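# Move the side table's cloth onto the big table

## Task

Remove the tablecloth from the side table and put it on the big table so that no part of it hangs over that table's edge. Every item that was standing on the side table must finish on the side table's bare surface, upright as it was and close to its original spot. At the end all grippers must be open and the arms moved away; nothing may count as placed if only a robot is holding it there.

## Robot and tools

ROBOTS. Six identical i2rt Big YAM arms, arm1 to arm6, share the job. Each has six revolute joints, a two-finger gripper and a wrist camera (armN_cam_wrist). With joints 1 and 6 at 0 and the hand level and pointing forward, that camera rides on top of the hand and looks toward the fingertips. Two fixed room cameras, cam_high and cam_low, also give views. The hand reaches roughly 1.0 m out from the joint 1 axis. Approximate base mounts on the tabletop (metres, scene frame) and facing (degrees counter-clockwise from +x): arm1 x=-0.87 y=+0.65 z=+0.72 facing -90; arm2 x=-0.87 y=-0.65 z=+0.72 facing +90; arm3 x=+0.00 y=+0.65 z=+0.72 facing -90; arm4 x=+0.00 y=-0.65 z=+0.72 facing +90; arm5 x=+0.87 y=+0.65 z=+0.72 facing -90; arm6 x=+0.87 y=-0.65 z=+0.72 facing +90. So odd arms sit on the +y side looking toward -y, even arms on the -y side looking toward +y.

FRAME. One scene frame for everything: origin on the floor, +z up. The hand point is midway between the fingertips; the hand's z axis runs along the fingers and its y axis is the closing direction. Nothing in the output prints the base poses exactly.

execute_actions. Argument "actions" is a list holding either one action or nothing. The single action is an object keyed by arm names ("arm1" ... "arm6"); each arm present gets a "joints" object naming any of joint1_rad, joint2_rad, joint3_rad, joint4_rad, joint5_rad, joint6_rad (radians) and gripper_m (metres). Every value is an absolute joint target, never an offset. Ranges and done-tolerances: joint1_rad -2.879 to 2.879 (±0.045), base yaw, positive counter-clockwise seen from above, 0 unfolds the arm along the base's facing; joint2_rad 0 to 3.141 (±0.14), shoulder, 0 means upper arm roughly level pointing back, increasing lifts it up then forward; joint3_rad 0 to 3.019 (±0.09), elbow, 0 folded, increasing opens; joint4_rad -1.692 to 1.57 (±0.055), hand pitch, positive tips fingers up; joint5_rad -1.57 to 1.57 (±0.03), sideways hand swing, positive toward the arm's right; joint6_rad -2.094 to 2.094 (±0.035), hand roll, positive clockwise viewed from behind; gripper_m 0 to 0.093 (±0.003), fingertip gap, grip force around 50 to 62 N per pad, weaker on some. All motions in the action start at once and may finish at different moments; joints run at different speeds, so the hand can sweep a wide path. An action is capped at 15 s. Any unknown key or out-of-range number rejects the whole call and nothing moves. Joints or arms you leave out may still be driving toward earlier targets. Optional "cameras": list of camera names (arm1_cam_wrist ... arm6_cam_wrist, cam_high, cam_low, or "all"), up to 16; omitted, null or ["all"] returns every camera, [] returns none. An empty actions list just reports state and images.

wait: "seconds" from 0 to 10; commands nothing new, then reports like an empty action. zoom_image: "camera" plus "region" [x0, y0, x1, y1] in image pixels, origin top-left, at most 504 by 504, only for cameras with full images in the latest result. finished_scene: "scene" integer (1 to 2) of the current scene; irreversible, holds the last command, then reports success. A reply with no tool call ends everything.

RESULTS. Each arm's state includes joint_positions and joint_status; the "pictures" line lists cameras in image order. joint_status words: "off_target" (stopped short, may still push); "contact_stop" or "time_out" (old target dropped, joint holds where it stopped, except a timed-out joint still pushing); "not_followed" (a collision-avoidance check withheld that arm's targets, shown with a "joint command not followed" line and usually a "cause:" line; the gripper part still runs, and withheld targets may be retried on later actions until replaced). A timed-out joint keeps its target or one within 0.375, 0.375, 0.113, 0.225, 0.075 and 0.3 rad (joints 1 to 6) of where it is, and keeps pushing; on_its_own reports such uncommanded behaviour, where "held at" is the held target, not the position. To relieve a push, command the reported position. Tiny target changes may not move a joint. If one call reports a stop, the remaining execute_actions, wait and finished_scene calls in that same reply are skipped.

HEAT. Holding loads or pushing heats motors, even while you are thinking. MOTOR HOT appears from 85 °C; at 100 °C an OVER-TEMPERATURE FAULT drops that whole arm until it cools, and unfinished keys read "limit_stop_at_motor_heat"; resend those targets afterward.

AVOID. Arms pressing hard against each other (ends the run) or hitting each other; the self/arm check can be late and ignores fingers, gripper housings and wrist cameras, and no line reports arm-to-arm contact. Knocking any rigid object outside the work area fails the task (cloth excepted). Also avoid drops, slips, slams and prolonged hard pushing: the arms do not halt on contact. While you think, arms hold their last command and act independently of each other.

Each tool is called after "Call:" in YAML: its name, and indented under it one key for each argument.

## Session

Call:
execute_actions:
  actions: []

Scene clock: 0.00 s.
arm1.joint_positions: joint1_rad=+0.011 joint2_rad=+0.441 joint3_rad=+1.477 joint4_rad=-1.540 joint5_rad=+0.016 joint6_rad=+0.011 gripper_m=+0.095
arm1.joint_status: not commanded
arm1.hand: x=-0.8738 y=+0.5326 z=+1.3540 quat_wxyz=(-0.363, -0.609, -0.608, +0.358) (m; scene frame)
arm2.joint_positions: joint1_rad=+0.005 joint2_rad=+0.436 joint3_rad=+1.463 joint4_rad=-1.545 joint5_rad=+0.016 joint6_rad=+0.012 gripper_m=+0.094
arm2.joint_status: not commanded
arm2.hand: x=-0.8796 y=-0.5321 z=+1.2900 quat_wxyz=(-0.358, +0.617, -0.606, -0.353) (m; scene frame)
arm3.joint_positions: joint1_rad=+0.006 joint2_rad=+0.449 joint3_rad=+1.469 joint4_rad=-1.528 joint5_rad=-0.015 joint6_rad=+0.002 gripper_m=+0.094
arm3.joint_status: not commanded
arm3.hand: x=-0.0021 y=+0.5246 z=+1.2924 quat_wxyz=(-0.358, -0.617, -0.602, +0.359) (m; scene frame)
arm4.joint_positions: joint1_rad=+0.011 joint2_rad=+0.430 joint3_rad=+1.481 joint4_rad=-1.526 joint5_rad=+0.016 joint6_rad=+0.017 gripper_m=+0.095
arm4.joint_status: not commanded
arm4.hand: x=-0.0032 y=-0.5359 z=+1.2898 quat_wxyz=(-0.359, +0.613, -0.594, -0.378) (m; scene frame)
arm5.joint_positions: joint1_rad=-0.012 joint2_rad=+0.426 joint3_rad=+1.468 joint4_rad=-1.529 joint5_rad=+0.015 joint6_rad=+0.009 gripper_m=+0.094
arm5.joint_status: not commanded
arm5.hand: x=+0.8676 y=+0.5391 z=+1.3561 quat_wxyz=(-0.358, -0.616, -0.593, +0.376) (m; scene frame)
arm6.joint_positions: joint1_rad=+0.003 joint2_rad=+0.454 joint3_rad=+1.482 joint4_rad=-1.543 joint5_rad=+0.010 joint6_rad=-0.016 gripper_m=+0.095
arm6.joint_status: not commanded
arm6.hand: x=+0.8676 y=-0.5253 z=+1.3801 quat_wxyz=(-0.356, +0.624, -0.599, -0.354) (m; scene frame)
pictures: arm1_cam_wrist, arm2_cam_wrist, arm3_cam_wrist, arm4_cam_wrist, arm5_cam_wrist, arm6_cam_wrist, cam_high, cam_low
Images, in order (width x height): arm1_cam_wrist 504x504, arm2_cam_wrist 504x504, arm3_cam_wrist 504x504, arm4_cam_wrist 504x504, arm5_cam_wrist 504x504, arm6_cam_wrist 504x504, cam_high 504x504, cam_low 504x504.

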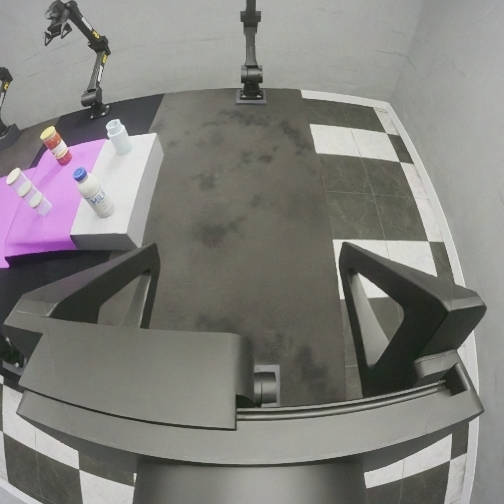

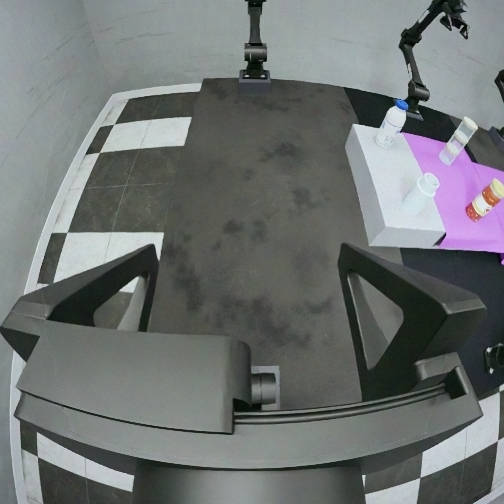

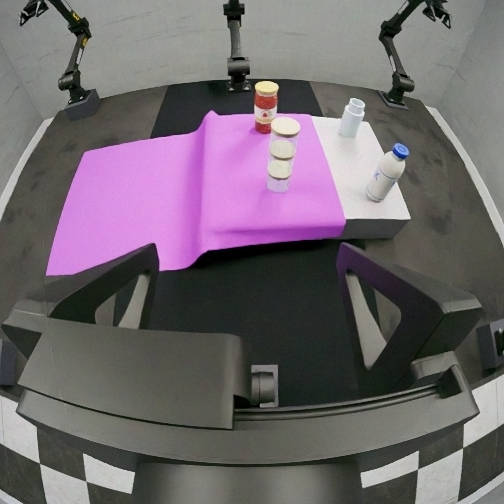

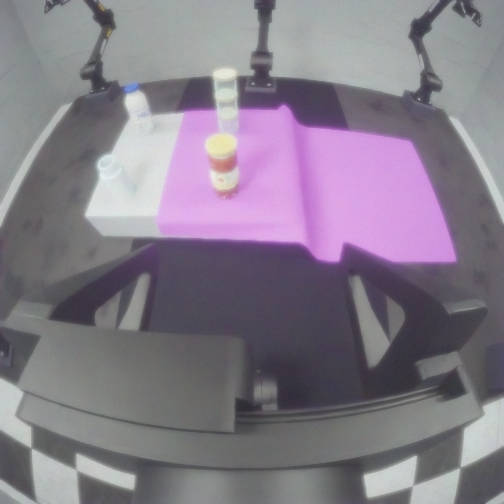

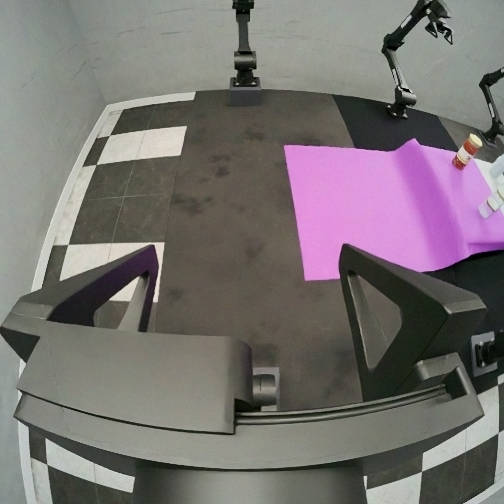

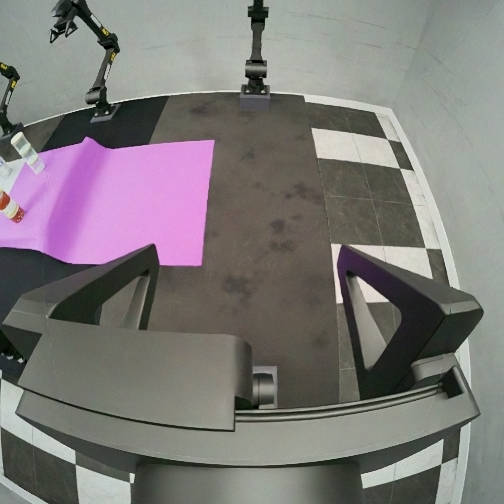

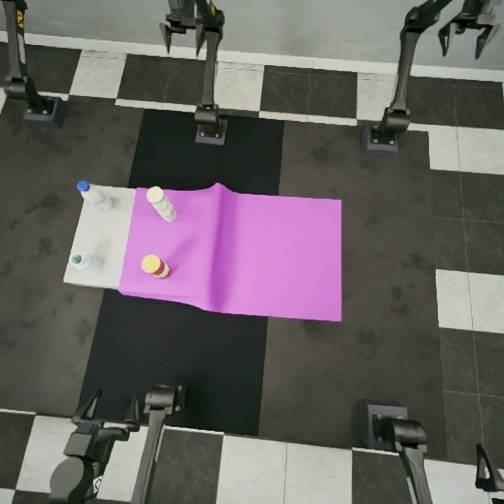

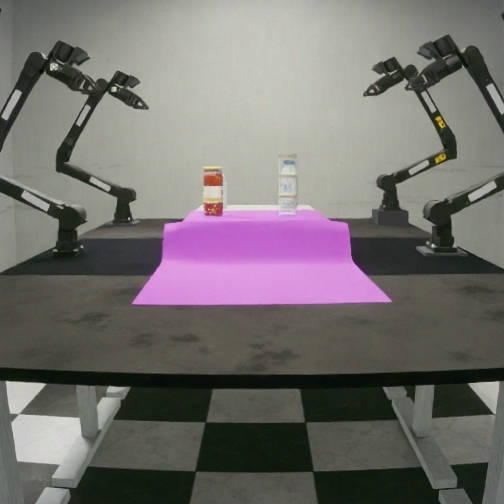

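Call:
zoom_image:
  camera: "cam_low"
  region: [150,130,370,280]

Call:
zoom_image:
  camera: "cam_high"
  region: [40,160,240,330]

Call:
execute_actions:
  actions:
    - {"arm3":{"joints":{"joint2_rad":0.9}},"arm4":{"joints":{"joint4_rad":-1.0}},"arm2":{"joints":{"joint3_rad":1.0}},"arm5":{"joints":{"joint1_rad":-0.4,"joint2_rad":1.3,"joint3_rad":1.2,"joint4_rad":-1.4}},"arm6":{"joints":{"joint1_rad":0.4,"joint2_rad":1.3,"joint3_rad":1.2,"joint4_rad":-1.4}}}

Region (150, 130, 370, 280) of cam_low's 504x504 image, scaled by 2.291, with more detail than that image has; it fills the top 344 rows of this view, and the rest is white.

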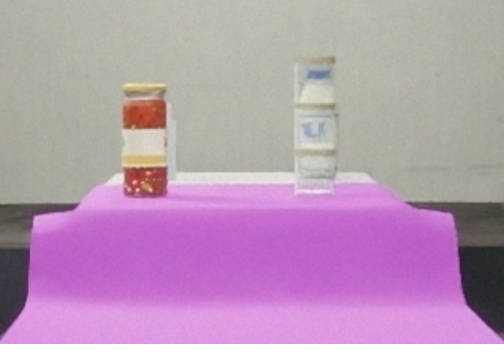

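Region (40, 160, 240, 330) of cam_high's 504x504 image, scaled by 2.520, with more detail than that image has; it fills the top 428 rows of this view, and the rest is white.

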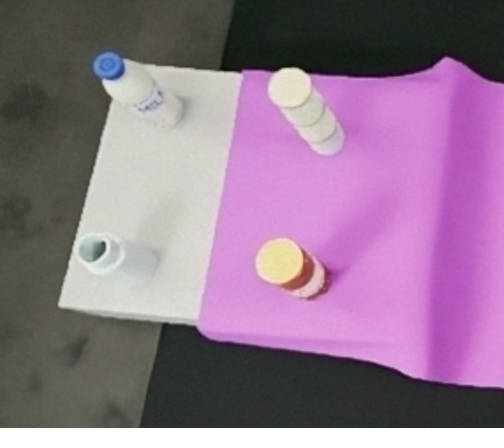

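Scene clock: 2.13 s.
arm1.joint_positions: joint1_rad=+0.011 joint2_rad=+0.441 joint3_rad=+1.477 joint4_rad=-1.540 joint5_rad=+0.016 joint6_rad=+0.011 gripper_m=+0.095
arm1.joint_status: not commanded
arm1.hand: x=-0.8738 y=+0.5326 z=+1.3540 quat_wxyz=(-0.363, -0.609, -0.608, +0.358) (m; scene frame)
arm2.joint_positions: joint1_rad=+0.005 joint2_rad=+0.438 joint3_rad=+0.988 joint4_rad=-1.545 joint5_rad=+0.016 joint6_rad=+0.012 gripper_m=+0.094
arm2.joint_status: all done
arm2.hand: x=-0.8775 y=-0.4831 z=+1.0791 quat_wxyz=(-0.208, +0.684, -0.672, -0.194) (m; scene frame)
arm3.joint_positions: joint1_rad=+0.006 joint2_rad=+0.895 joint3_rad=+1.469 joint4_rad=-1.528 joint5_rad=-0.015 joint6_rad=+0.002 gripper_m=+0.094
arm3.joint_status: all done
arm3.hand: x=-0.0076 y=+0.3489 z=+1.2057 quat_wxyz=(-0.217, -0.683, -0.664, +0.212) (m; scene frame)
arm4.joint_positions: joint1_rad=+0.011 joint2_rad=+0.430 joint3_rad=+1.481 joint4_rad=-1.023 joint5_rad=+0.016 joint6_rad=+0.017 gripper_m=+0.095
arm4.joint_status: all done
arm4.hand: x=-0.0048 y=-0.5088 z=+1.4092 quat_wxyz=(-0.491, +0.499, -0.486, -0.523) (m; scene frame)
arm5.joint_positions: joint1_rad=-0.393 joint2_rad=+1.297 joint3_rad=+1.193 joint4_rad=-1.404 joint5_rad=+0.015 joint6_rad=+0.009 gripper_m=+0.094
arm5.joint_status: all done
arm5.hand: x=+0.7193 y=+0.3034 z=+1.0233 quat_wxyz=(-0.012, -0.837, -0.547, +0.034) (m; scene frame)
arm6.joint_positions: joint1_rad=+0.397 joint2_rad=+1.297 joint3_rad=+1.184 joint4_rad=-1.406 joint5_rad=+0.010 joint6_rad=-0.016 gripper_m=+0.095
arm6.joint_status: all done
arm6.hand: x=+0.7165 y=-0.3048 z=+1.0404 quat_wxyz=(-0.017, +0.844, -0.536, -0.017) (m; scene frame)
pictures: arm1_cam_wrist, arm2_cam_wrist, arm3_cam_wrist, arm4_cam_wrist, arm5_cam_wrist, arm6_cam_wrist, cam_high, cam_low
Images, in order (width x height): arm1_cam_wrist 504x504, arm2_cam_wrist 504x504, arm3_cam_wrist 504x504, arm4_cam_wrist 504x504, arm5_cam_wrist 504x504, arm6_cam_wrist 504x504, cam_high 504x504, cam_low 504x504.

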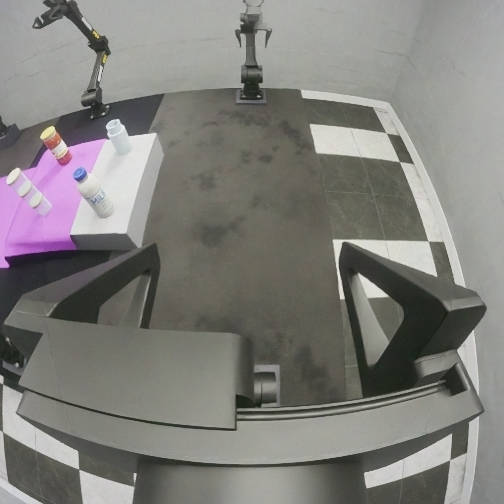

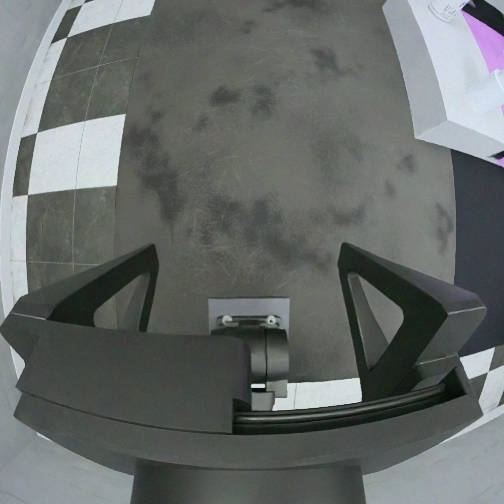

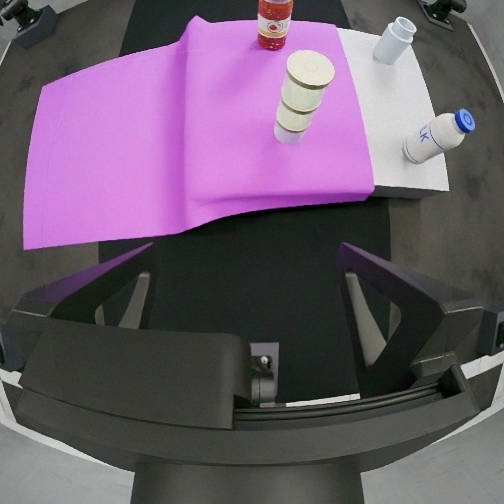

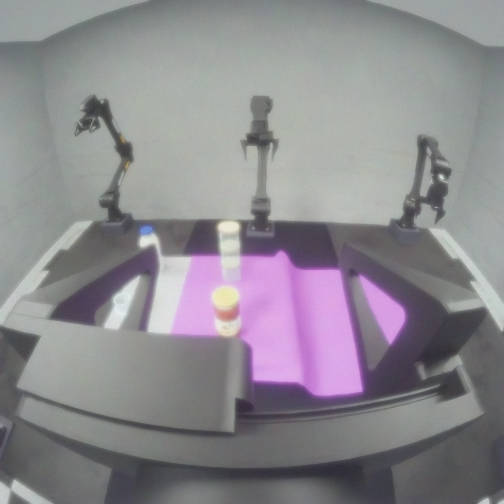

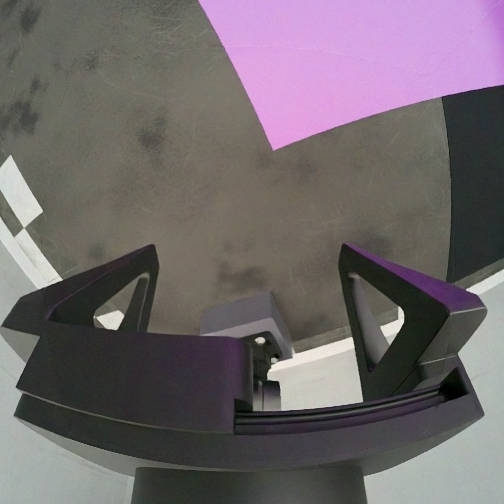

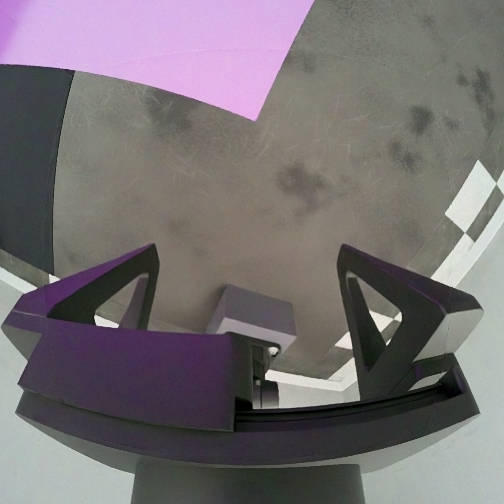

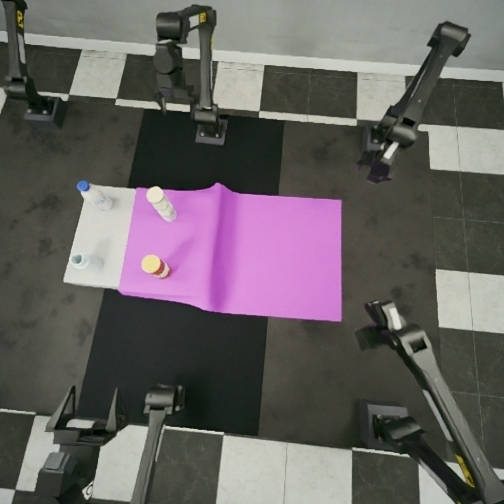

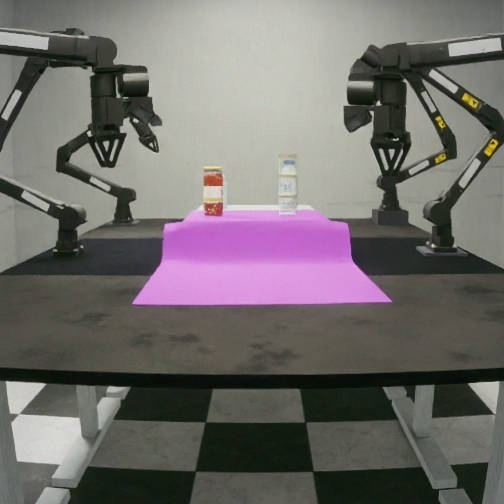

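Call:
execute_actions:
  actions:
    - {"arm3":{"joints":{"joint1_rad":-0.135,"joint2_rad":0.85,"joint3_rad":0.334,"joint4_rad":0.115}},"arm4":{"joints":{"joint1_rad":0.135,"joint2_rad":0.85,"joint3_rad":0.334,"joint4_rad":0.115}},"arm5":{"joints":{"joint1_rad":-0.8,"joint2_rad":2.05,"joint3_rad":1.478,"joint4_rad":-0.66}},"arm6":{"joints":{"joint1_rad":0.8,"joint2_rad":2.08,"joint3_rad":1.478,"joint4_rad":-0.66}}}
  cameras: ["arm3_cam_wrist","arm4_cam_wrist","cam_high","cam_low"]

Scene clock: 6.60 s.
arm1.joint_positions: joint1_rad=+0.011 joint2_rad=+0.441 joint3_rad=+1.477 joint4_rad=-1.540 joint5_rad=+0.016 joint6_rad=+0.011 gripper_m=+0.095
arm1.joint_status: not commanded
arm1.hand: x=-0.8738 y=+0.5326 z=+1.3540 quat_wxyz=(-0.363, -0.609, -0.608, +0.358) (m; scene frame)
arm2.joint_positions: joint1_rad=+0.005 joint2_rad=+0.438 joint3_rad=+0.988 joint4_rad=-1.545 joint5_rad=+0.016 joint6_rad=+0.012 gripper_m=+0.094
arm2.joint_status: not commanded
arm2.hand: x=-0.8775 y=-0.4831 z=+1.0791 quat_wxyz=(-0.208, +0.684, -0.672, -0.194) (m; scene frame)
arm3.joint_positions: joint1_rad=-0.133 joint2_rad=+0.856 joint3_rad=+0.335 joint4_rad=+0.096 joint5_rad=-0.015 joint6_rad=+0.002 gripper_m=+0.094
arm3.joint_status: all done
arm3.hand: x=-0.0623 y=+0.2747 z=+0.8997 quat_wxyz=(-0.354, -0.641, -0.544, +0.410) (m; scene frame)
arm4.joint_positions: joint1_rad=+0.128 joint2_rad=+0.859 joint3_rad=+0.330 joint4_rad=+0.092 joint5_rad=+0.016 joint6_rad=+0.017 gripper_m=+0.095
arm4.joint_status: all done
arm4.hand: x=-0.0633 y=-0.2768 z=+0.8854 quat_wxyz=(-0.346, +0.639, -0.550, -0.411) (m; scene frame)
arm5.joint_positions: joint1_rad=-0.810 joint2_rad=+2.054 joint3_rad=+1.463 joint4_rad=-0.670 joint5_rad=+0.015 joint6_rad=+0.009 gripper_m=+0.094
arm5.joint_status: all done
arm5.hand: x=+0.3924 y=+0.2090 z=+0.7844 quat_wxyz=(-0.053, -0.921, -0.356, +0.150) (m; scene frame)
arm6.joint_positions: joint1_rad=+0.805 joint2_rad=+2.101 joint3_rad=+1.457 joint4_rad=-0.670 joint5_rad=+0.010 joint6_rad=-0.016 gripper_m=+0.095
arm6.joint_status: all done
arm6.hand: x=+0.3983 y=-0.2180 z=+0.7705 quat_wxyz=(-0.050, +0.928, -0.351, -0.116) (m; scene frame)
pictures: arm3_cam_wrist, arm4_cam_wrist, cam_high, cam_low
Images, in order (width x height): arm3_cam_wrist 504x504, arm4_cam_wrist 504x504, cam_high 504x504, cam_low 504x504.

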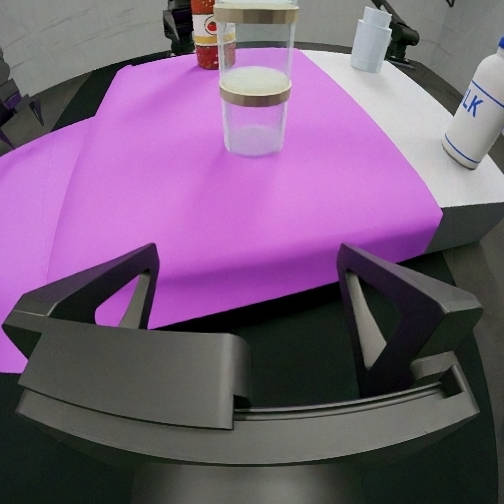

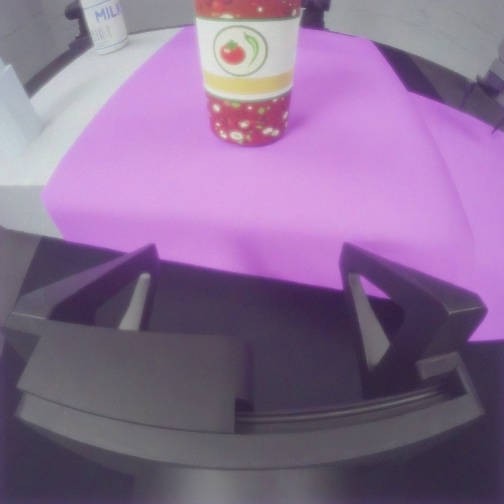

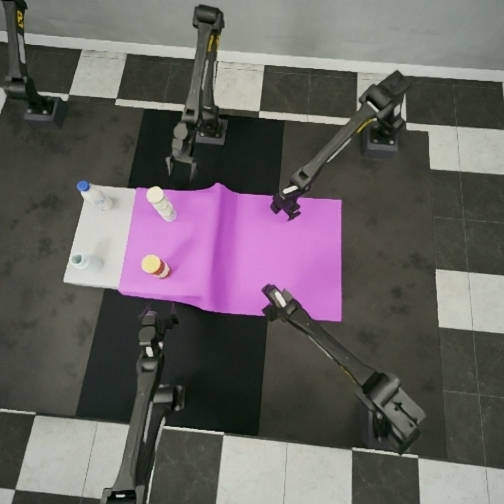

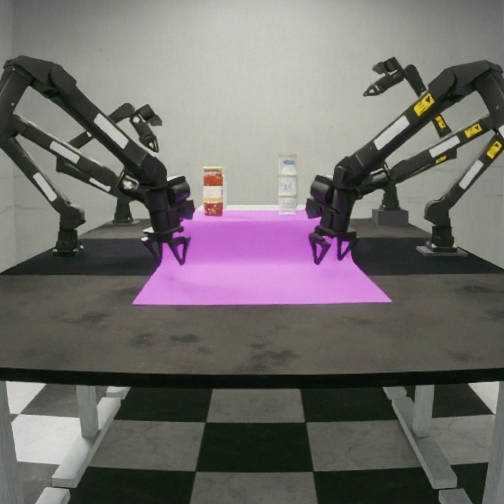

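Call:
execute_actions:
  actions:
    - {"arm3":{"joints":{"joint2_rad":1.3,"joint3_rad":0.584,"joint4_rad":0.34}},"arm4":{"joints":{"joint2_rad":1.29,"joint3_rad":0.6,"joint4_rad":0.34}},"arm5":{"joints":{"joint2_rad":2.16,"joint4_rad":-0.62}},"arm6":{"joints":{"joint2_rad":2.17,"joint4_rad":-0.63}}}
  cameras: ["arm3_cam_wrist","arm4_cam_wrist","cam_high","cam_low"]

Scene clock: 8.07 s.
arm1.joint_positions: joint1_rad=+0.011 joint2_rad=+0.441 joint3_rad=+1.477 joint4_rad=-1.540 joint5_rad=+0.016 joint6_rad=+0.011 gripper_m=+0.095
arm1.joint_status: not commanded
arm1.hand: x=-0.8738 y=+0.5326 z=+1.3540 quat_wxyz=(-0.363, -0.609, -0.608, +0.358) (m; scene frame)
arm2.joint_positions: joint1_rad=+0.005 joint2_rad=+0.438 joint3_rad=+0.988 joint4_rad=-1.545 joint5_rad=+0.016 joint6_rad=+0.012 gripper_m=+0.094
arm2.joint_status: not commanded
arm2.hand: x=-0.8775 y=-0.4831 z=+1.0791 quat_wxyz=(-0.208, +0.684, -0.672, -0.194) (m; scene frame)
arm3.joint_positions: joint1_rad=-0.133 joint2_rad=+1.311 joint3_rad=+0.550 joint4_rad=+0.328 joint5_rad=-0.015 joint6_rad=+0.002 gripper_m=+0.094
arm3.joint_status: all done
arm3.hand: x=-0.0809 y=+0.1664 z=+0.8776 quat_wxyz=(-0.352, -0.642, -0.546, +0.407) (m; scene frame)
arm4.joint_positions: joint1_rad=+0.128 joint2_rad=+1.292 joint3_rad=+0.575 joint4_rad=+0.326 joint5_rad=+0.016 joint6_rad=+0.017 gripper_m=+0.095
arm4.joint_status: all done
arm4.hand: x=-0.0843 y=-0.1590 z=+0.8889 quat_wxyz=(-0.358, +0.630, -0.542, -0.425) (m; scene frame)
arm5.joint_positions: joint1_rad=-0.810 joint2_rad=+2.128 joint3_rad=+1.470 joint4_rad=-0.621 joint5_rad=+0.015 joint6_rad=+0.010 gripper_m=+0.094
arm5.joint_status: all done
arm5.hand: x=+0.3901 y=+0.2068 z=+0.7448 quat_wxyz=(-0.050, -0.922, -0.357, +0.142) (m; scene frame)
arm6.joint_positions: joint1_rad=+0.805 joint2_rad=+2.167 joint3_rad=+1.457 joint4_rad=-0.637 joint5_rad=+0.010 joint6_rad=-0.016 gripper_m=+0.095
arm6.joint_status: all done
arm6.hand: x=+0.4019 y=-0.2214 z=+0.7318 quat_wxyz=(-0.044, +0.930, -0.352, -0.101) (m; scene frame)
pictures: arm3_cam_wrist, arm4_cam_wrist, cam_high, cam_low
Images, in order (width x height): arm3_cam_wrist 504x504, arm4_cam_wrist 504x504, cam_high 504x504, cam_low 504x504.

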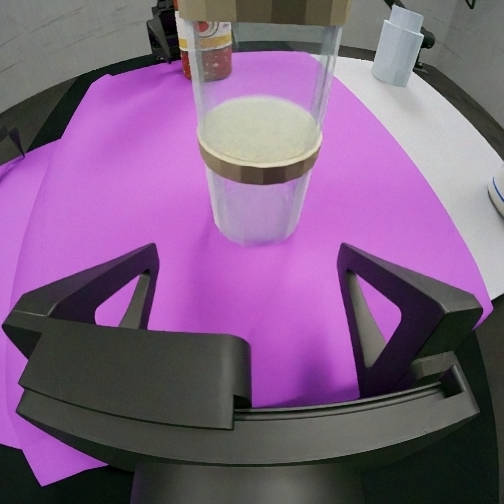

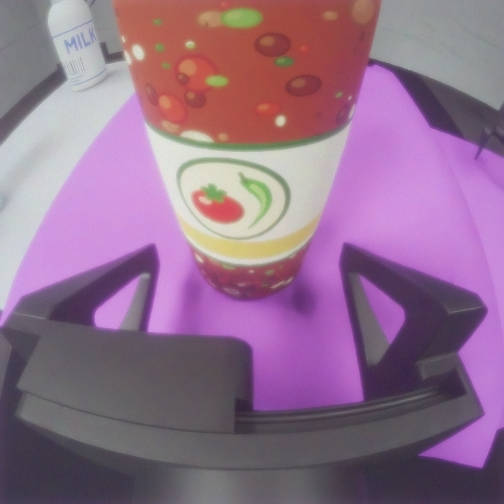

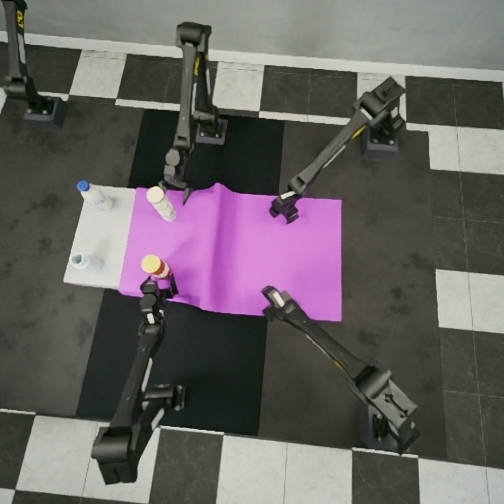

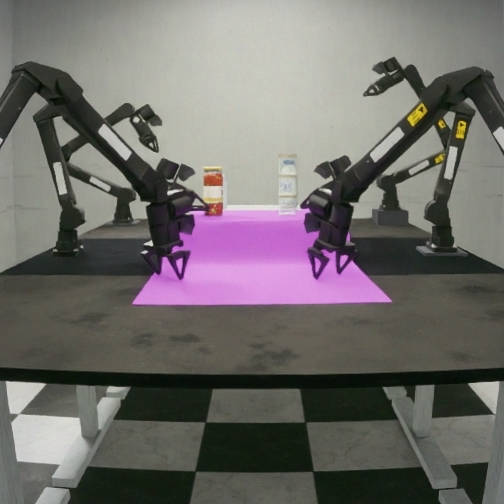

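Call:
execute_actions:
  actions:
    - {"arm3":{"joints":{"joint2_rad":1.48,"joint3_rad":0.75,"joint4_rad":0.37}},"arm4":{"joints":{"joint2_rad":1.42,"joint3_rad":0.71,"joint4_rad":0.36}},"arm5":{"joints":{"joint2_rad":2.22}},"arm6":{"joints":{"joint2_rad":2.21}}}
  cameras: ["arm3_cam_wrist","arm4_cam_wrist","cam_high","cam_low"]

Scene clock: 9.93 s.
arm1.joint_positions: joint1_rad=+0.011 joint2_rad=+0.441 joint3_rad=+1.477 joint4_rad=-1.540 joint5_rad=+0.016 joint6_rad=+0.011 gripper_m=+0.095
arm1.joint_status: not commanded
arm1.hand: x=-0.8738 y=+0.5326 z=+1.3540 quat_wxyz=(-0.363, -0.609, -0.608, +0.358) (m; scene frame)
arm2.joint_positions: joint1_rad=+0.005 joint2_rad=+0.438 joint3_rad=+0.988 joint4_rad=-1.545 joint5_rad=+0.016 joint6_rad=+0.012 gripper_m=+0.094
arm2.joint_status: not commanded
arm2.hand: x=-0.8775 y=-0.4831 z=+1.0791 quat_wxyz=(-0.208, +0.684, -0.672, -0.194) (m; scene frame)
arm3.joint_positions: joint1_rad=-0.133 joint2_rad=+1.487 joint3_rad=+0.702 joint4_rad=+0.354 joint5_rad=-0.015 joint6_rad=+0.002 gripper_m=+0.094
arm3.joint_status: all done
arm3.hand: x=-0.0913 y=+0.1061 z=+0.8707 quat_wxyz=(-0.353, -0.642, -0.545, +0.408) (m; scene frame)
arm4.joint_positions: joint1_rad=+0.128 joint2_rad=+1.412 joint3_rad=+0.669 joint4_rad=+0.343 joint5_rad=+0.016 joint6_rad=+0.017 gripper_m=+0.095
arm4.joint_status: all done
arm4.hand: x=-0.0911 y=-0.1210 z=+0.8813 quat_wxyz=(-0.356, +0.632, -0.544, -0.423) (m; scene frame)
arm5.joint_positions: joint1_rad=-0.810 joint2_rad=+2.131 joint3_rad=+1.471 joint4_rad=-0.621 joint5_rad=+0.015 joint6_rad=+0.010 gripper_m=+0.094
arm5.joint_status: all done
arm5.hand: x=+0.3902 y=+0.2069 z=+0.7431 quat_wxyz=(-0.049, -0.922, -0.357, +0.141) (m; scene frame)
arm6.joint_positions: joint1_rad=+0.805 joint2_rad=+2.169 joint3_rad=+1.457 joint4_rad=-0.637 joint5_rad=+0.010 joint6_rad=-0.016 gripper_m=+0.095
arm6.joint_status: all done
arm6.hand: x=+0.4022 y=-0.2217 z=+0.7306 quat_wxyz=(-0.044, +0.930, -0.352, -0.100) (m; scene frame)
pictures: arm3_cam_wrist, arm4_cam_wrist, cam_high, cam_low
Images, in order (width x height): arm3_cam_wrist 504x504, arm4_cam_wrist 504x504, cam_high 504x504, cam_low 504x504.

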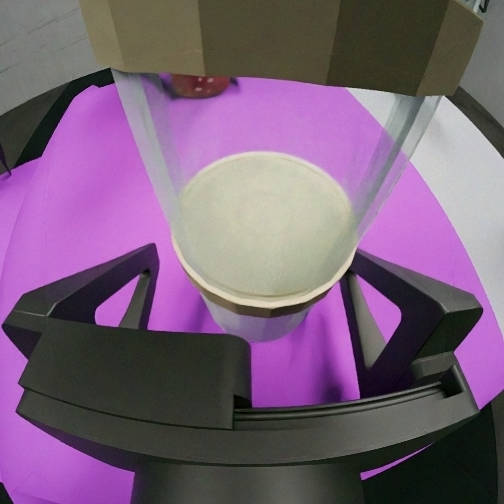

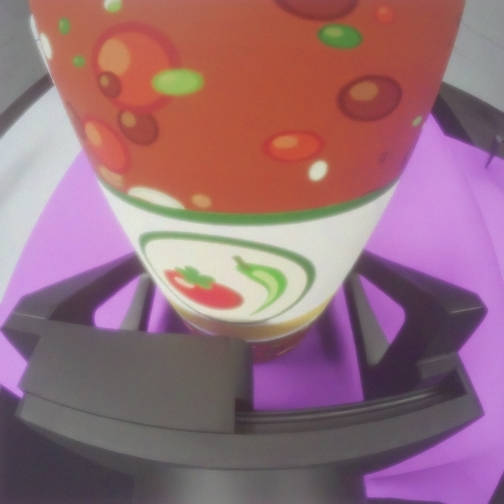

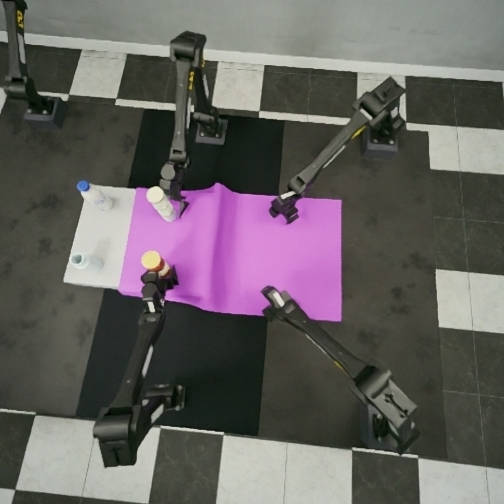

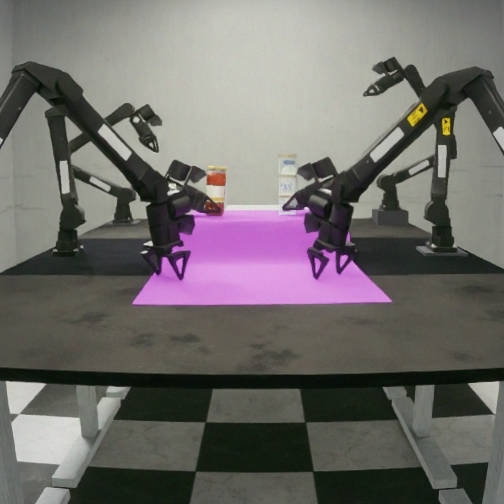

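Call:
execute_actions:
  actions:
    - {"arm4":{"joints":{"joint2_rad":1.33,"joint3_rad":0.62}},"arm3":{"joints":{"gripper_m":0.04}},"arm5":{"joints":{"gripper_m":0}},"arm6":{"joints":{"gripper_m":0}}}
  cameras: ["cam_low"]

Call:
execute_actions:
  actions:
    - {"arm4":{"joints":{"gripper_m":0.04}},"arm3":{"joints":{"joint3_rad":0.85,"joint4_rad":0.26}}}
  cameras: ["arm5_cam_wrist","arm6_cam_wrist","arm4_cam_wrist","cam_low"]

Scene clock: 11.33 s.
arm1.joint_positions: joint1_rad=+0.011 joint2_rad=+0.441 joint3_rad=+1.477 joint4_rad=-1.540 joint5_rad=+0.016 joint6_rad=+0.011 gripper_m=+0.095
arm1.joint_status: not commanded
arm1.hand: x=-0.8738 y=+0.5326 z=+1.3540 quat_wxyz=(-0.363, -0.609, -0.608, +0.358) (m; scene frame)
arm2.joint_positions: joint1_rad=+0.005 joint2_rad=+0.438 joint3_rad=+0.988 joint4_rad=-1.545 joint5_rad=+0.016 joint6_rad=+0.012 gripper_m=+0.094
arm2.joint_status: not commanded
arm2.hand: x=-0.8775 y=-0.4831 z=+1.0791 quat_wxyz=(-0.208, +0.684, -0.672, -0.194) (m; scene frame)
arm3.joint_positions: joint1_rad=-0.133 joint2_rad=+1.487 joint3_rad=+0.702 joint4_rad=+0.354 joint5_rad=-0.013 joint6_rad=+0.000 gripper_m=+0.059
arm3.joint_status: gripper_m off_target (ended at +0.059, target +0.040)
arm3.hand: x=-0.0920 y=+0.1062 z=+0.8707 quat_wxyz=(-0.352, -0.642, -0.545, +0.408) (m; scene frame)
arm4.joint_positions: joint1_rad=+0.128 joint2_rad=+1.337 joint3_rad=+0.621 joint4_rad=+0.343 joint5_rad=+0.016 joint6_rad=+0.017 gripper_m=+0.095
arm4.joint_status: all done
arm4.hand: x=-0.0877 y=-0.1400 z=+0.8949 quat_wxyz=(-0.363, +0.626, -0.539, -0.431) (m; scene frame)
arm5.joint_positions: joint1_rad=-0.810 joint2_rad=+2.136 joint3_rad=+1.481 joint4_rad=-0.617 joint5_rad=+0.015 joint6_rad=+0.010 gripper_m=+0.001
arm5.joint_status: all done
arm5.hand: x=+0.3870 y=+0.2040 z=+0.7434 quat_wxyz=(-0.050, -0.922, -0.356, +0.144) (m; scene frame)
arm6.joint_positions: joint1_rad=+0.805 joint2_rad=+2.169 joint3_rad=+1.457 joint4_rad=-0.637 joint5_rad=+0.010 joint6_rad=-0.016 gripper_m=+0.001
arm6.joint_status: all done
arm6.hand: x=+0.4022 y=-0.2217 z=+0.7306 quat_wxyz=(-0.044, +0.930, -0.352, -0.100) (m; scene frame)
pictures: cam_low
Images, in order (width x height): cam_low 504x504.

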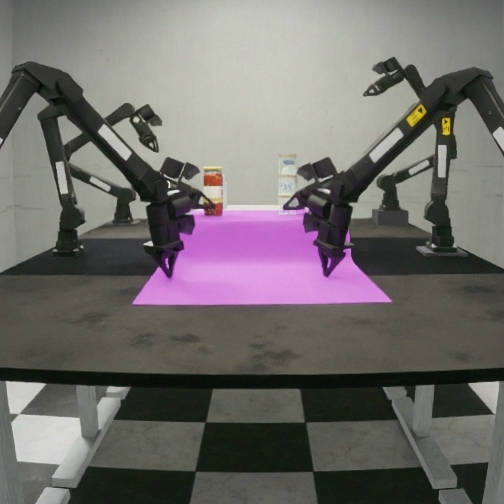

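Scene clock: 12.20 s.
arm1.joint_positions: joint1_rad=+0.011 joint2_rad=+0.441 joint3_rad=+1.477 joint4_rad=-1.540 joint5_rad=+0.016 joint6_rad=+0.011 gripper_m=+0.095
arm1.joint_status: not commanded
arm1.hand: x=-0.8738 y=+0.5326 z=+1.3540 quat_wxyz=(-0.363, -0.609, -0.608, +0.358) (m; scene frame)
arm2.joint_positions: joint1_rad=+0.005 joint2_rad=+0.438 joint3_rad=+0.988 joint4_rad=-1.545 joint5_rad=+0.016 joint6_rad=+0.012 gripper_m=+0.094
arm2.joint_status: not commanded
arm2.hand: x=-0.8775 y=-0.4831 z=+1.0791 quat_wxyz=(-0.208, +0.684, -0.672, -0.194) (m; scene frame)
arm3.joint_positions: joint1_rad=-0.133 joint2_rad=+1.496 joint3_rad=+0.766 joint4_rad=+0.249 joint5_rad=-0.013 joint6_rad=+0.000 gripper_m=+0.059
arm3.joint_status: all done
arm3.hand: x=-0.0941 y=+0.0940 z=+0.8743 quat_wxyz=(-0.338, -0.652, -0.554, +0.392) (m; scene frame)
arm4.joint_positions: joint1_rad=+0.128 joint2_rad=+1.337 joint3_rad=+0.621 joint4_rad=+0.343 joint5_rad=+0.016 joint6_rad=+0.017 gripper_m=+0.066
arm4.joint_status: gripper_m off_target (ended at +0.066, target +0.040)
arm4.hand: x=-0.0877 y=-0.1400 z=+0.8949 quat_wxyz=(-0.363, +0.626, -0.539, -0.431) (m; scene frame)
arm5.joint_positions: joint1_rad=-0.810 joint2_rad=+2.136 joint3_rad=+1.481 joint4_rad=-0.617 joint5_rad=+0.015 joint6_rad=+0.010 gripper_m=+0.001
arm5.joint_status: not commanded
arm5.hand: x=+0.3870 y=+0.2040 z=+0.7434 quat_wxyz=(-0.050, -0.922, -0.356, +0.144) (m; scene frame)
arm6.joint_positions: joint1_rad=+0.805 joint2_rad=+2.169 joint3_rad=+1.457 joint4_rad=-0.637 joint5_rad=+0.010 joint6_rad=-0.016 gripper_m=+0.001
arm6.joint_status: not commanded
arm6.hand: x=+0.4022 y=-0.2217 z=+0.7306 quat_wxyz=(-0.044, +0.930, -0.352, -0.100) (m; scene frame)
pictures: arm4_cam_wrist, arm5_cam_wrist, arm6_cam_wrist, cam_low
Images, in order (width x height): arm4_cam_wrist 504x504, arm5_cam_wrist 504x504, arm6_cam_wrist 504x504, cam_low 504x504.

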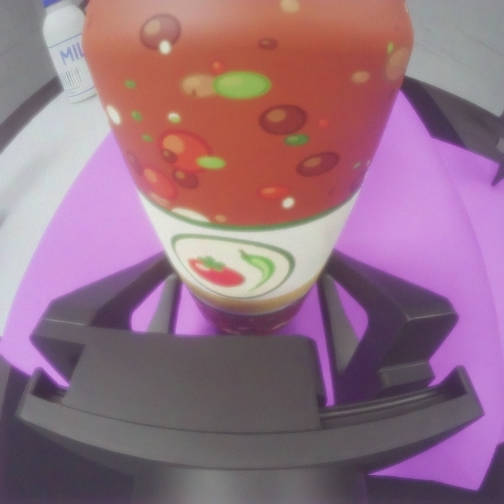

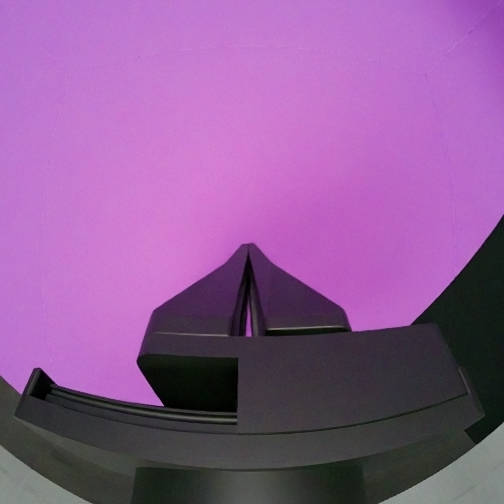

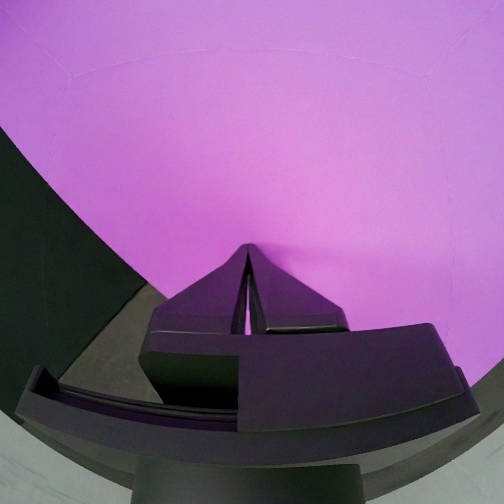

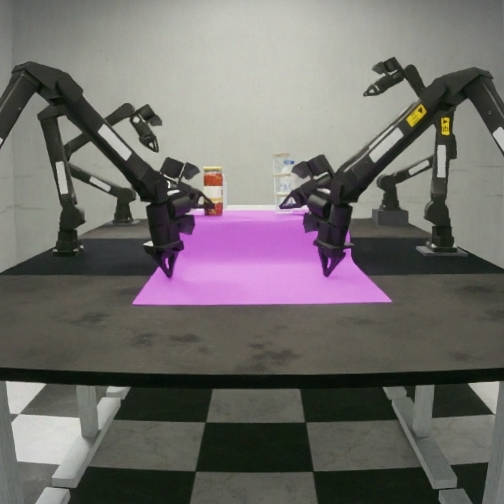

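Call:
execute_actions:
  actions:
    - {"arm3":{"joints":{"joint3_rad":0.9,"joint4_rad":0.29}},"arm4":{"joints":{"joint3_rad":0.76,"joint4_rad":0.29}},"arm5":{"joints":{"joint2_rad":2.3,"gripper_m":0.09}},"arm6":{"joints":{"joint2_rad":2.3,"gripper_m":0.09}}}
  cameras: ["cam_low"]

Call:
execute_actions:
  actions:
    - {"arm5":{"joints":{"gripper_m":0}},"arm6":{"joints":{"gripper_m":0}}}
  cameras: ["arm5_cam_wrist","arm6_cam_wrist","cam_low"]

Scene clock: 14.73 s.
arm1.joint_positions: joint1_rad=+0.011 joint2_rad=+0.441 joint3_rad=+1.477 joint4_rad=-1.540 joint5_rad=+0.016 joint6_rad=+0.011 gripper_m=+0.095
arm1.joint_status: not commanded
arm1.hand: x=-0.8738 y=+0.5326 z=+1.3540 quat_wxyz=(-0.363, -0.609, -0.608, +0.358) (m; scene frame)
arm2.joint_positions: joint1_rad=+0.005 joint2_rad=+0.438 joint3_rad=+0.988 joint4_rad=-1.545 joint5_rad=+0.016 joint6_rad=+0.012 gripper_m=+0.094
arm2.joint_status: not commanded
arm2.hand: x=-0.8775 y=-0.4831 z=+1.0791 quat_wxyz=(-0.208, +0.684, -0.672, -0.194) (m; scene frame)
arm3.joint_positions: joint1_rad=-0.133 joint2_rad=+1.502 joint3_rad=+0.817 joint4_rad=+0.255 joint5_rad=-0.013 joint6_rad=+0.000 gripper_m=+0.059
arm3.joint_status: all done
arm3.hand: x=-0.0974 y=+0.0749 z=+0.8993 quat_wxyz=(-0.353, -0.642, -0.545, +0.409) (m; scene frame)
arm4.joint_positions: joint1_rad=+0.128 joint2_rad=+1.346 joint3_rad=+0.667 joint4_rad=+0.273 joint5_rad=+0.016 joint6_rad=+0.017 gripper_m=+0.066
arm4.joint_status: joint3_rad time_out (moved +0.046 of +0.139); the others done
arm4.on_its_own: joint3_rad reads +0.667 and still pushes toward +0.760 since a time_out
arm4.hand: x=-0.0893 y=-0.1309 z=+0.8983 quat_wxyz=(-0.354, +0.633, -0.545, -0.421) (m; scene frame)
arm5.joint_positions: joint1_rad=-0.810 joint2_rad=+2.162 joint3_rad=+1.518 joint4_rad=-0.613 joint5_rad=+0.015 joint6_rad=+0.010 gripper_m=+0.090
arm5.joint_status: all done
arm5.hand: x=+0.3769 y=+0.1946 z=+0.7417 quat_wxyz=(-0.053, -0.921, -0.356, +0.152) (m; scene frame)
arm6.joint_positions: joint1_rad=+0.805 joint2_rad=+2.193 joint3_rad=+1.492 joint4_rad=-0.635 joint5_rad=+0.010 joint6_rad=-0.016 gripper_m=+0.090
arm6.joint_status: all done
arm6.hand: x=+0.3932 y=-0.2134 z=+0.7279 quat_wxyz=(-0.046, +0.929, -0.351, -0.106) (m; scene frame)
pictures: cam_low
Images, in order (width x height): cam_low 504x504.

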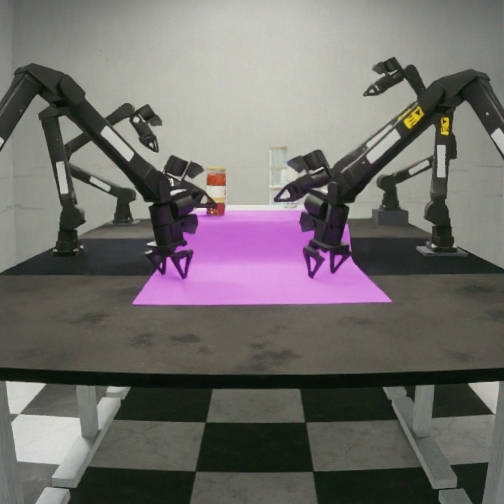

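not run: a stop came earlier in this reply.

Call:
execute_actions:
  actions:
    - {"arm4":{"joints":{"joint3_rad":0.84}},"arm5":{"joints":{"joint2_rad":0.8}},"arm6":{"joints":{"gripper_m":0}}}
  cameras: ["arm6_cam_wrist","cam_low"]

Call:
execute_actions:
  actions:
    - {"arm6":{"joints":{"joint1_rad":0.45}}}
  cameras: ["cam_high","cam_low"]

Scene clock: 17.77 s.
arm1.joint_positions: joint1_rad=+0.011 joint2_rad=+0.441 joint3_rad=+1.477 joint4_rad=-1.540 joint5_rad=+0.016 joint6_rad=+0.011 gripper_m=+0.095
arm1.joint_status: not commanded
arm1.hand: x=-0.8738 y=+0.5326 z=+1.3540 quat_wxyz=(-0.363, -0.609, -0.608, +0.358) (m; scene frame)
arm2.joint_positions: joint1_rad=+0.005 joint2_rad=+0.438 joint3_rad=+0.988 joint4_rad=-1.545 joint5_rad=+0.016 joint6_rad=+0.012 gripper_m=+0.094
arm2.joint_status: not commanded
arm2.hand: x=-0.8775 y=-0.4831 z=+1.0791 quat_wxyz=(-0.208, +0.684, -0.672, -0.194) (m; scene frame)
arm3.joint_positions: joint1_rad=-0.133 joint2_rad=+1.502 joint3_rad=+0.817 joint4_rad=+0.255 joint5_rad=-0.013 joint6_rad=+0.000 gripper_m=+0.059
arm3.joint_status: not commanded
arm3.hand: x=-0.0974 y=+0.0749 z=+0.8993 quat_wxyz=(-0.353, -0.642, -0.545, +0.409) (m; scene frame)
arm4.joint_positions: joint1_rad=+0.128 joint2_rad=+1.362 joint3_rad=+0.744 joint4_rad=+0.258 joint5_rad=+0.016 joint6_rad=+0.017 gripper_m=+0.066
arm4.joint_status: joint3_rad time_out (moved +0.077 of +0.173)
arm4.on_its_own: joint3_rad reads +0.744 and still pushes toward +0.840 since a time_out
arm4.hand: x=-0.0937 y=-0.1066 z=+0.9275 quat_wxyz=(-0.367, +0.623, -0.537, -0.435) (m; scene frame)
arm5.joint_positions: joint1_rad=-0.810 joint2_rad=+0.795 joint3_rad=+1.483 joint4_rad=-0.615 joint5_rad=+0.015 joint6_rad=+0.010 gripper_m=+0.090
arm5.joint_status: all done
arm5.hand: x=+0.6193 y=+0.4217 z=+1.5036 quat_wxyz=(-0.268, -0.634, -0.240, +0.685) (m; scene frame)
arm6.joint_positions: joint1_rad=+0.781 joint2_rad=+2.190 joint3_rad=+1.503 joint4_rad=-0.626 joint5_rad=+0.025 joint6_rad=-0.016 gripper_m=+0.001
arm6.joint_status: all done
arm6.hand: x=+0.3999 y=-0.1945 z=+0.7342 quat_wxyz=(-0.059, +0.923, -0.363, -0.113) (m; scene frame)
pictures: arm6_cam_wrist, cam_low
Images, in order (width x height): arm6_cam_wrist 504x504, cam_low 504x504.

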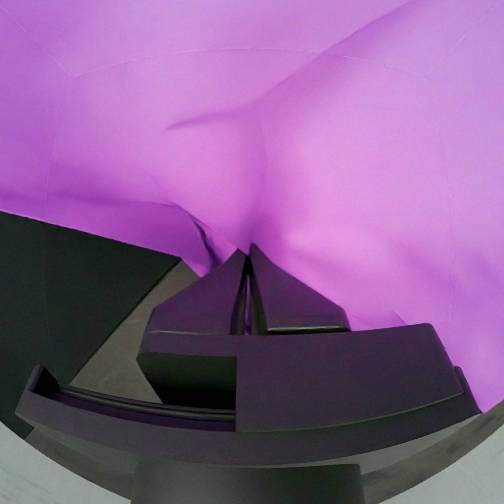

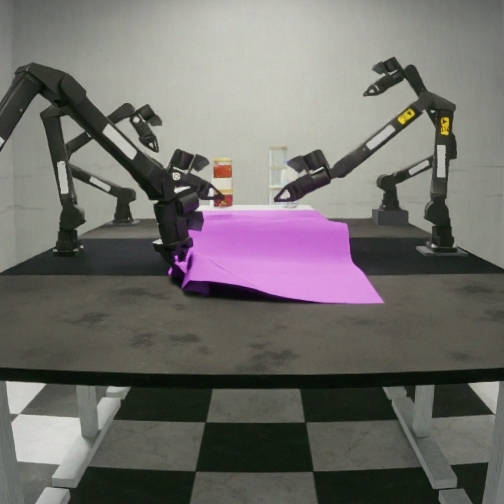

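not run: a stop came earlier in this reply.

Friction is good. Drag.

Call:
execute_actions:
  actions:
    - {"arm6":{"joints":{"joint1_rad":-0.1,"joint2_rad":2.25}}}
  cameras: ["cam_high","cam_low"]

Scene clock: 19.50 s.
arm1.joint_positions: joint1_rad=+0.011 joint2_rad=+0.441 joint3_rad=+1.477 joint4_rad=-1.540 joint5_rad=+0.016 joint6_rad=+0.011 gripper_m=+0.095
arm1.joint_status: not commanded
arm1.hand: x=-0.8738 y=+0.5326 z=+1.3540 quat_wxyz=(-0.363, -0.609, -0.608, +0.358) (m; scene frame)
arm2.joint_positions: joint1_rad=+0.005 joint2_rad=+0.438 joint3_rad=+0.988 joint4_rad=-1.545 joint5_rad=+0.016 joint6_rad=+0.012 gripper_m=+0.094
arm2.joint_status: not commanded
arm2.hand: x=-0.8775 y=-0.4831 z=+1.0791 quat_wxyz=(-0.208, +0.684, -0.672, -0.194) (m; scene frame)
arm3.joint_positions: joint1_rad=-0.133 joint2_rad=+1.502 joint3_rad=+0.817 joint4_rad=+0.255 joint5_rad=-0.013 joint6_rad=+0.000 gripper_m=+0.059
arm3.joint_status: not commanded
arm3.hand: x=-0.0974 y=+0.0749 z=+0.8993 quat_wxyz=(-0.353, -0.642, -0.545, +0.409) (m; scene frame)
arm4.joint_positions: joint1_rad=+0.128 joint2_rad=+1.362 joint3_rad=+0.744 joint4_rad=+0.258 joint5_rad=+0.016 joint6_rad=+0.017 gripper_m=+0.066
arm4.joint_status: not commanded
arm4.on_its_own: joint3_rad reads +0.744 and still pushes toward +0.840 since a time_out
arm4.hand: x=-0.0937 y=-0.1066 z=+0.9275 quat_wxyz=(-0.367, +0.623, -0.537, -0.435) (m; scene frame)
arm5.joint_positions: joint1_rad=-0.810 joint2_rad=+0.795 joint3_rad=+1.483 joint4_rad=-0.615 joint5_rad=+0.015 joint6_rad=+0.010 gripper_m=+0.090
arm5.joint_status: not commanded
arm5.hand: x=+0.6193 y=+0.4217 z=+1.5036 quat_wxyz=(-0.268, -0.634, -0.240, +0.685) (m; scene frame)
arm6.joint_positions: joint1_rad=-0.117 joint2_rad=+2.186 joint3_rad=+1.504 joint4_rad=-0.614 joint5_rad=+0.014 joint6_rad=-0.024 gripper_m=+0.001
arm6.joint_status: all done
arm6.hand: x=+0.9318 y=+0.0056 z=+0.7375 quat_wxyz=(-0.106, +0.677, -0.724, -0.084) (m; scene frame)
pictures: cam_high, cam_low
Images, in order (width x height): cam_high 504x504, cam_low 504x504.

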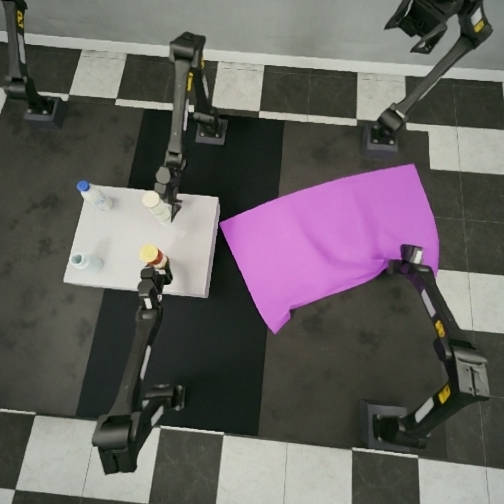

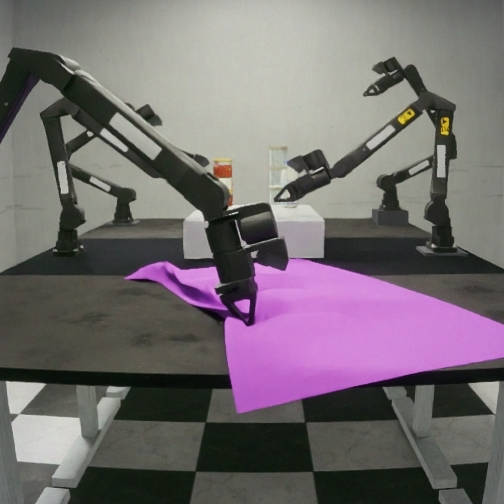

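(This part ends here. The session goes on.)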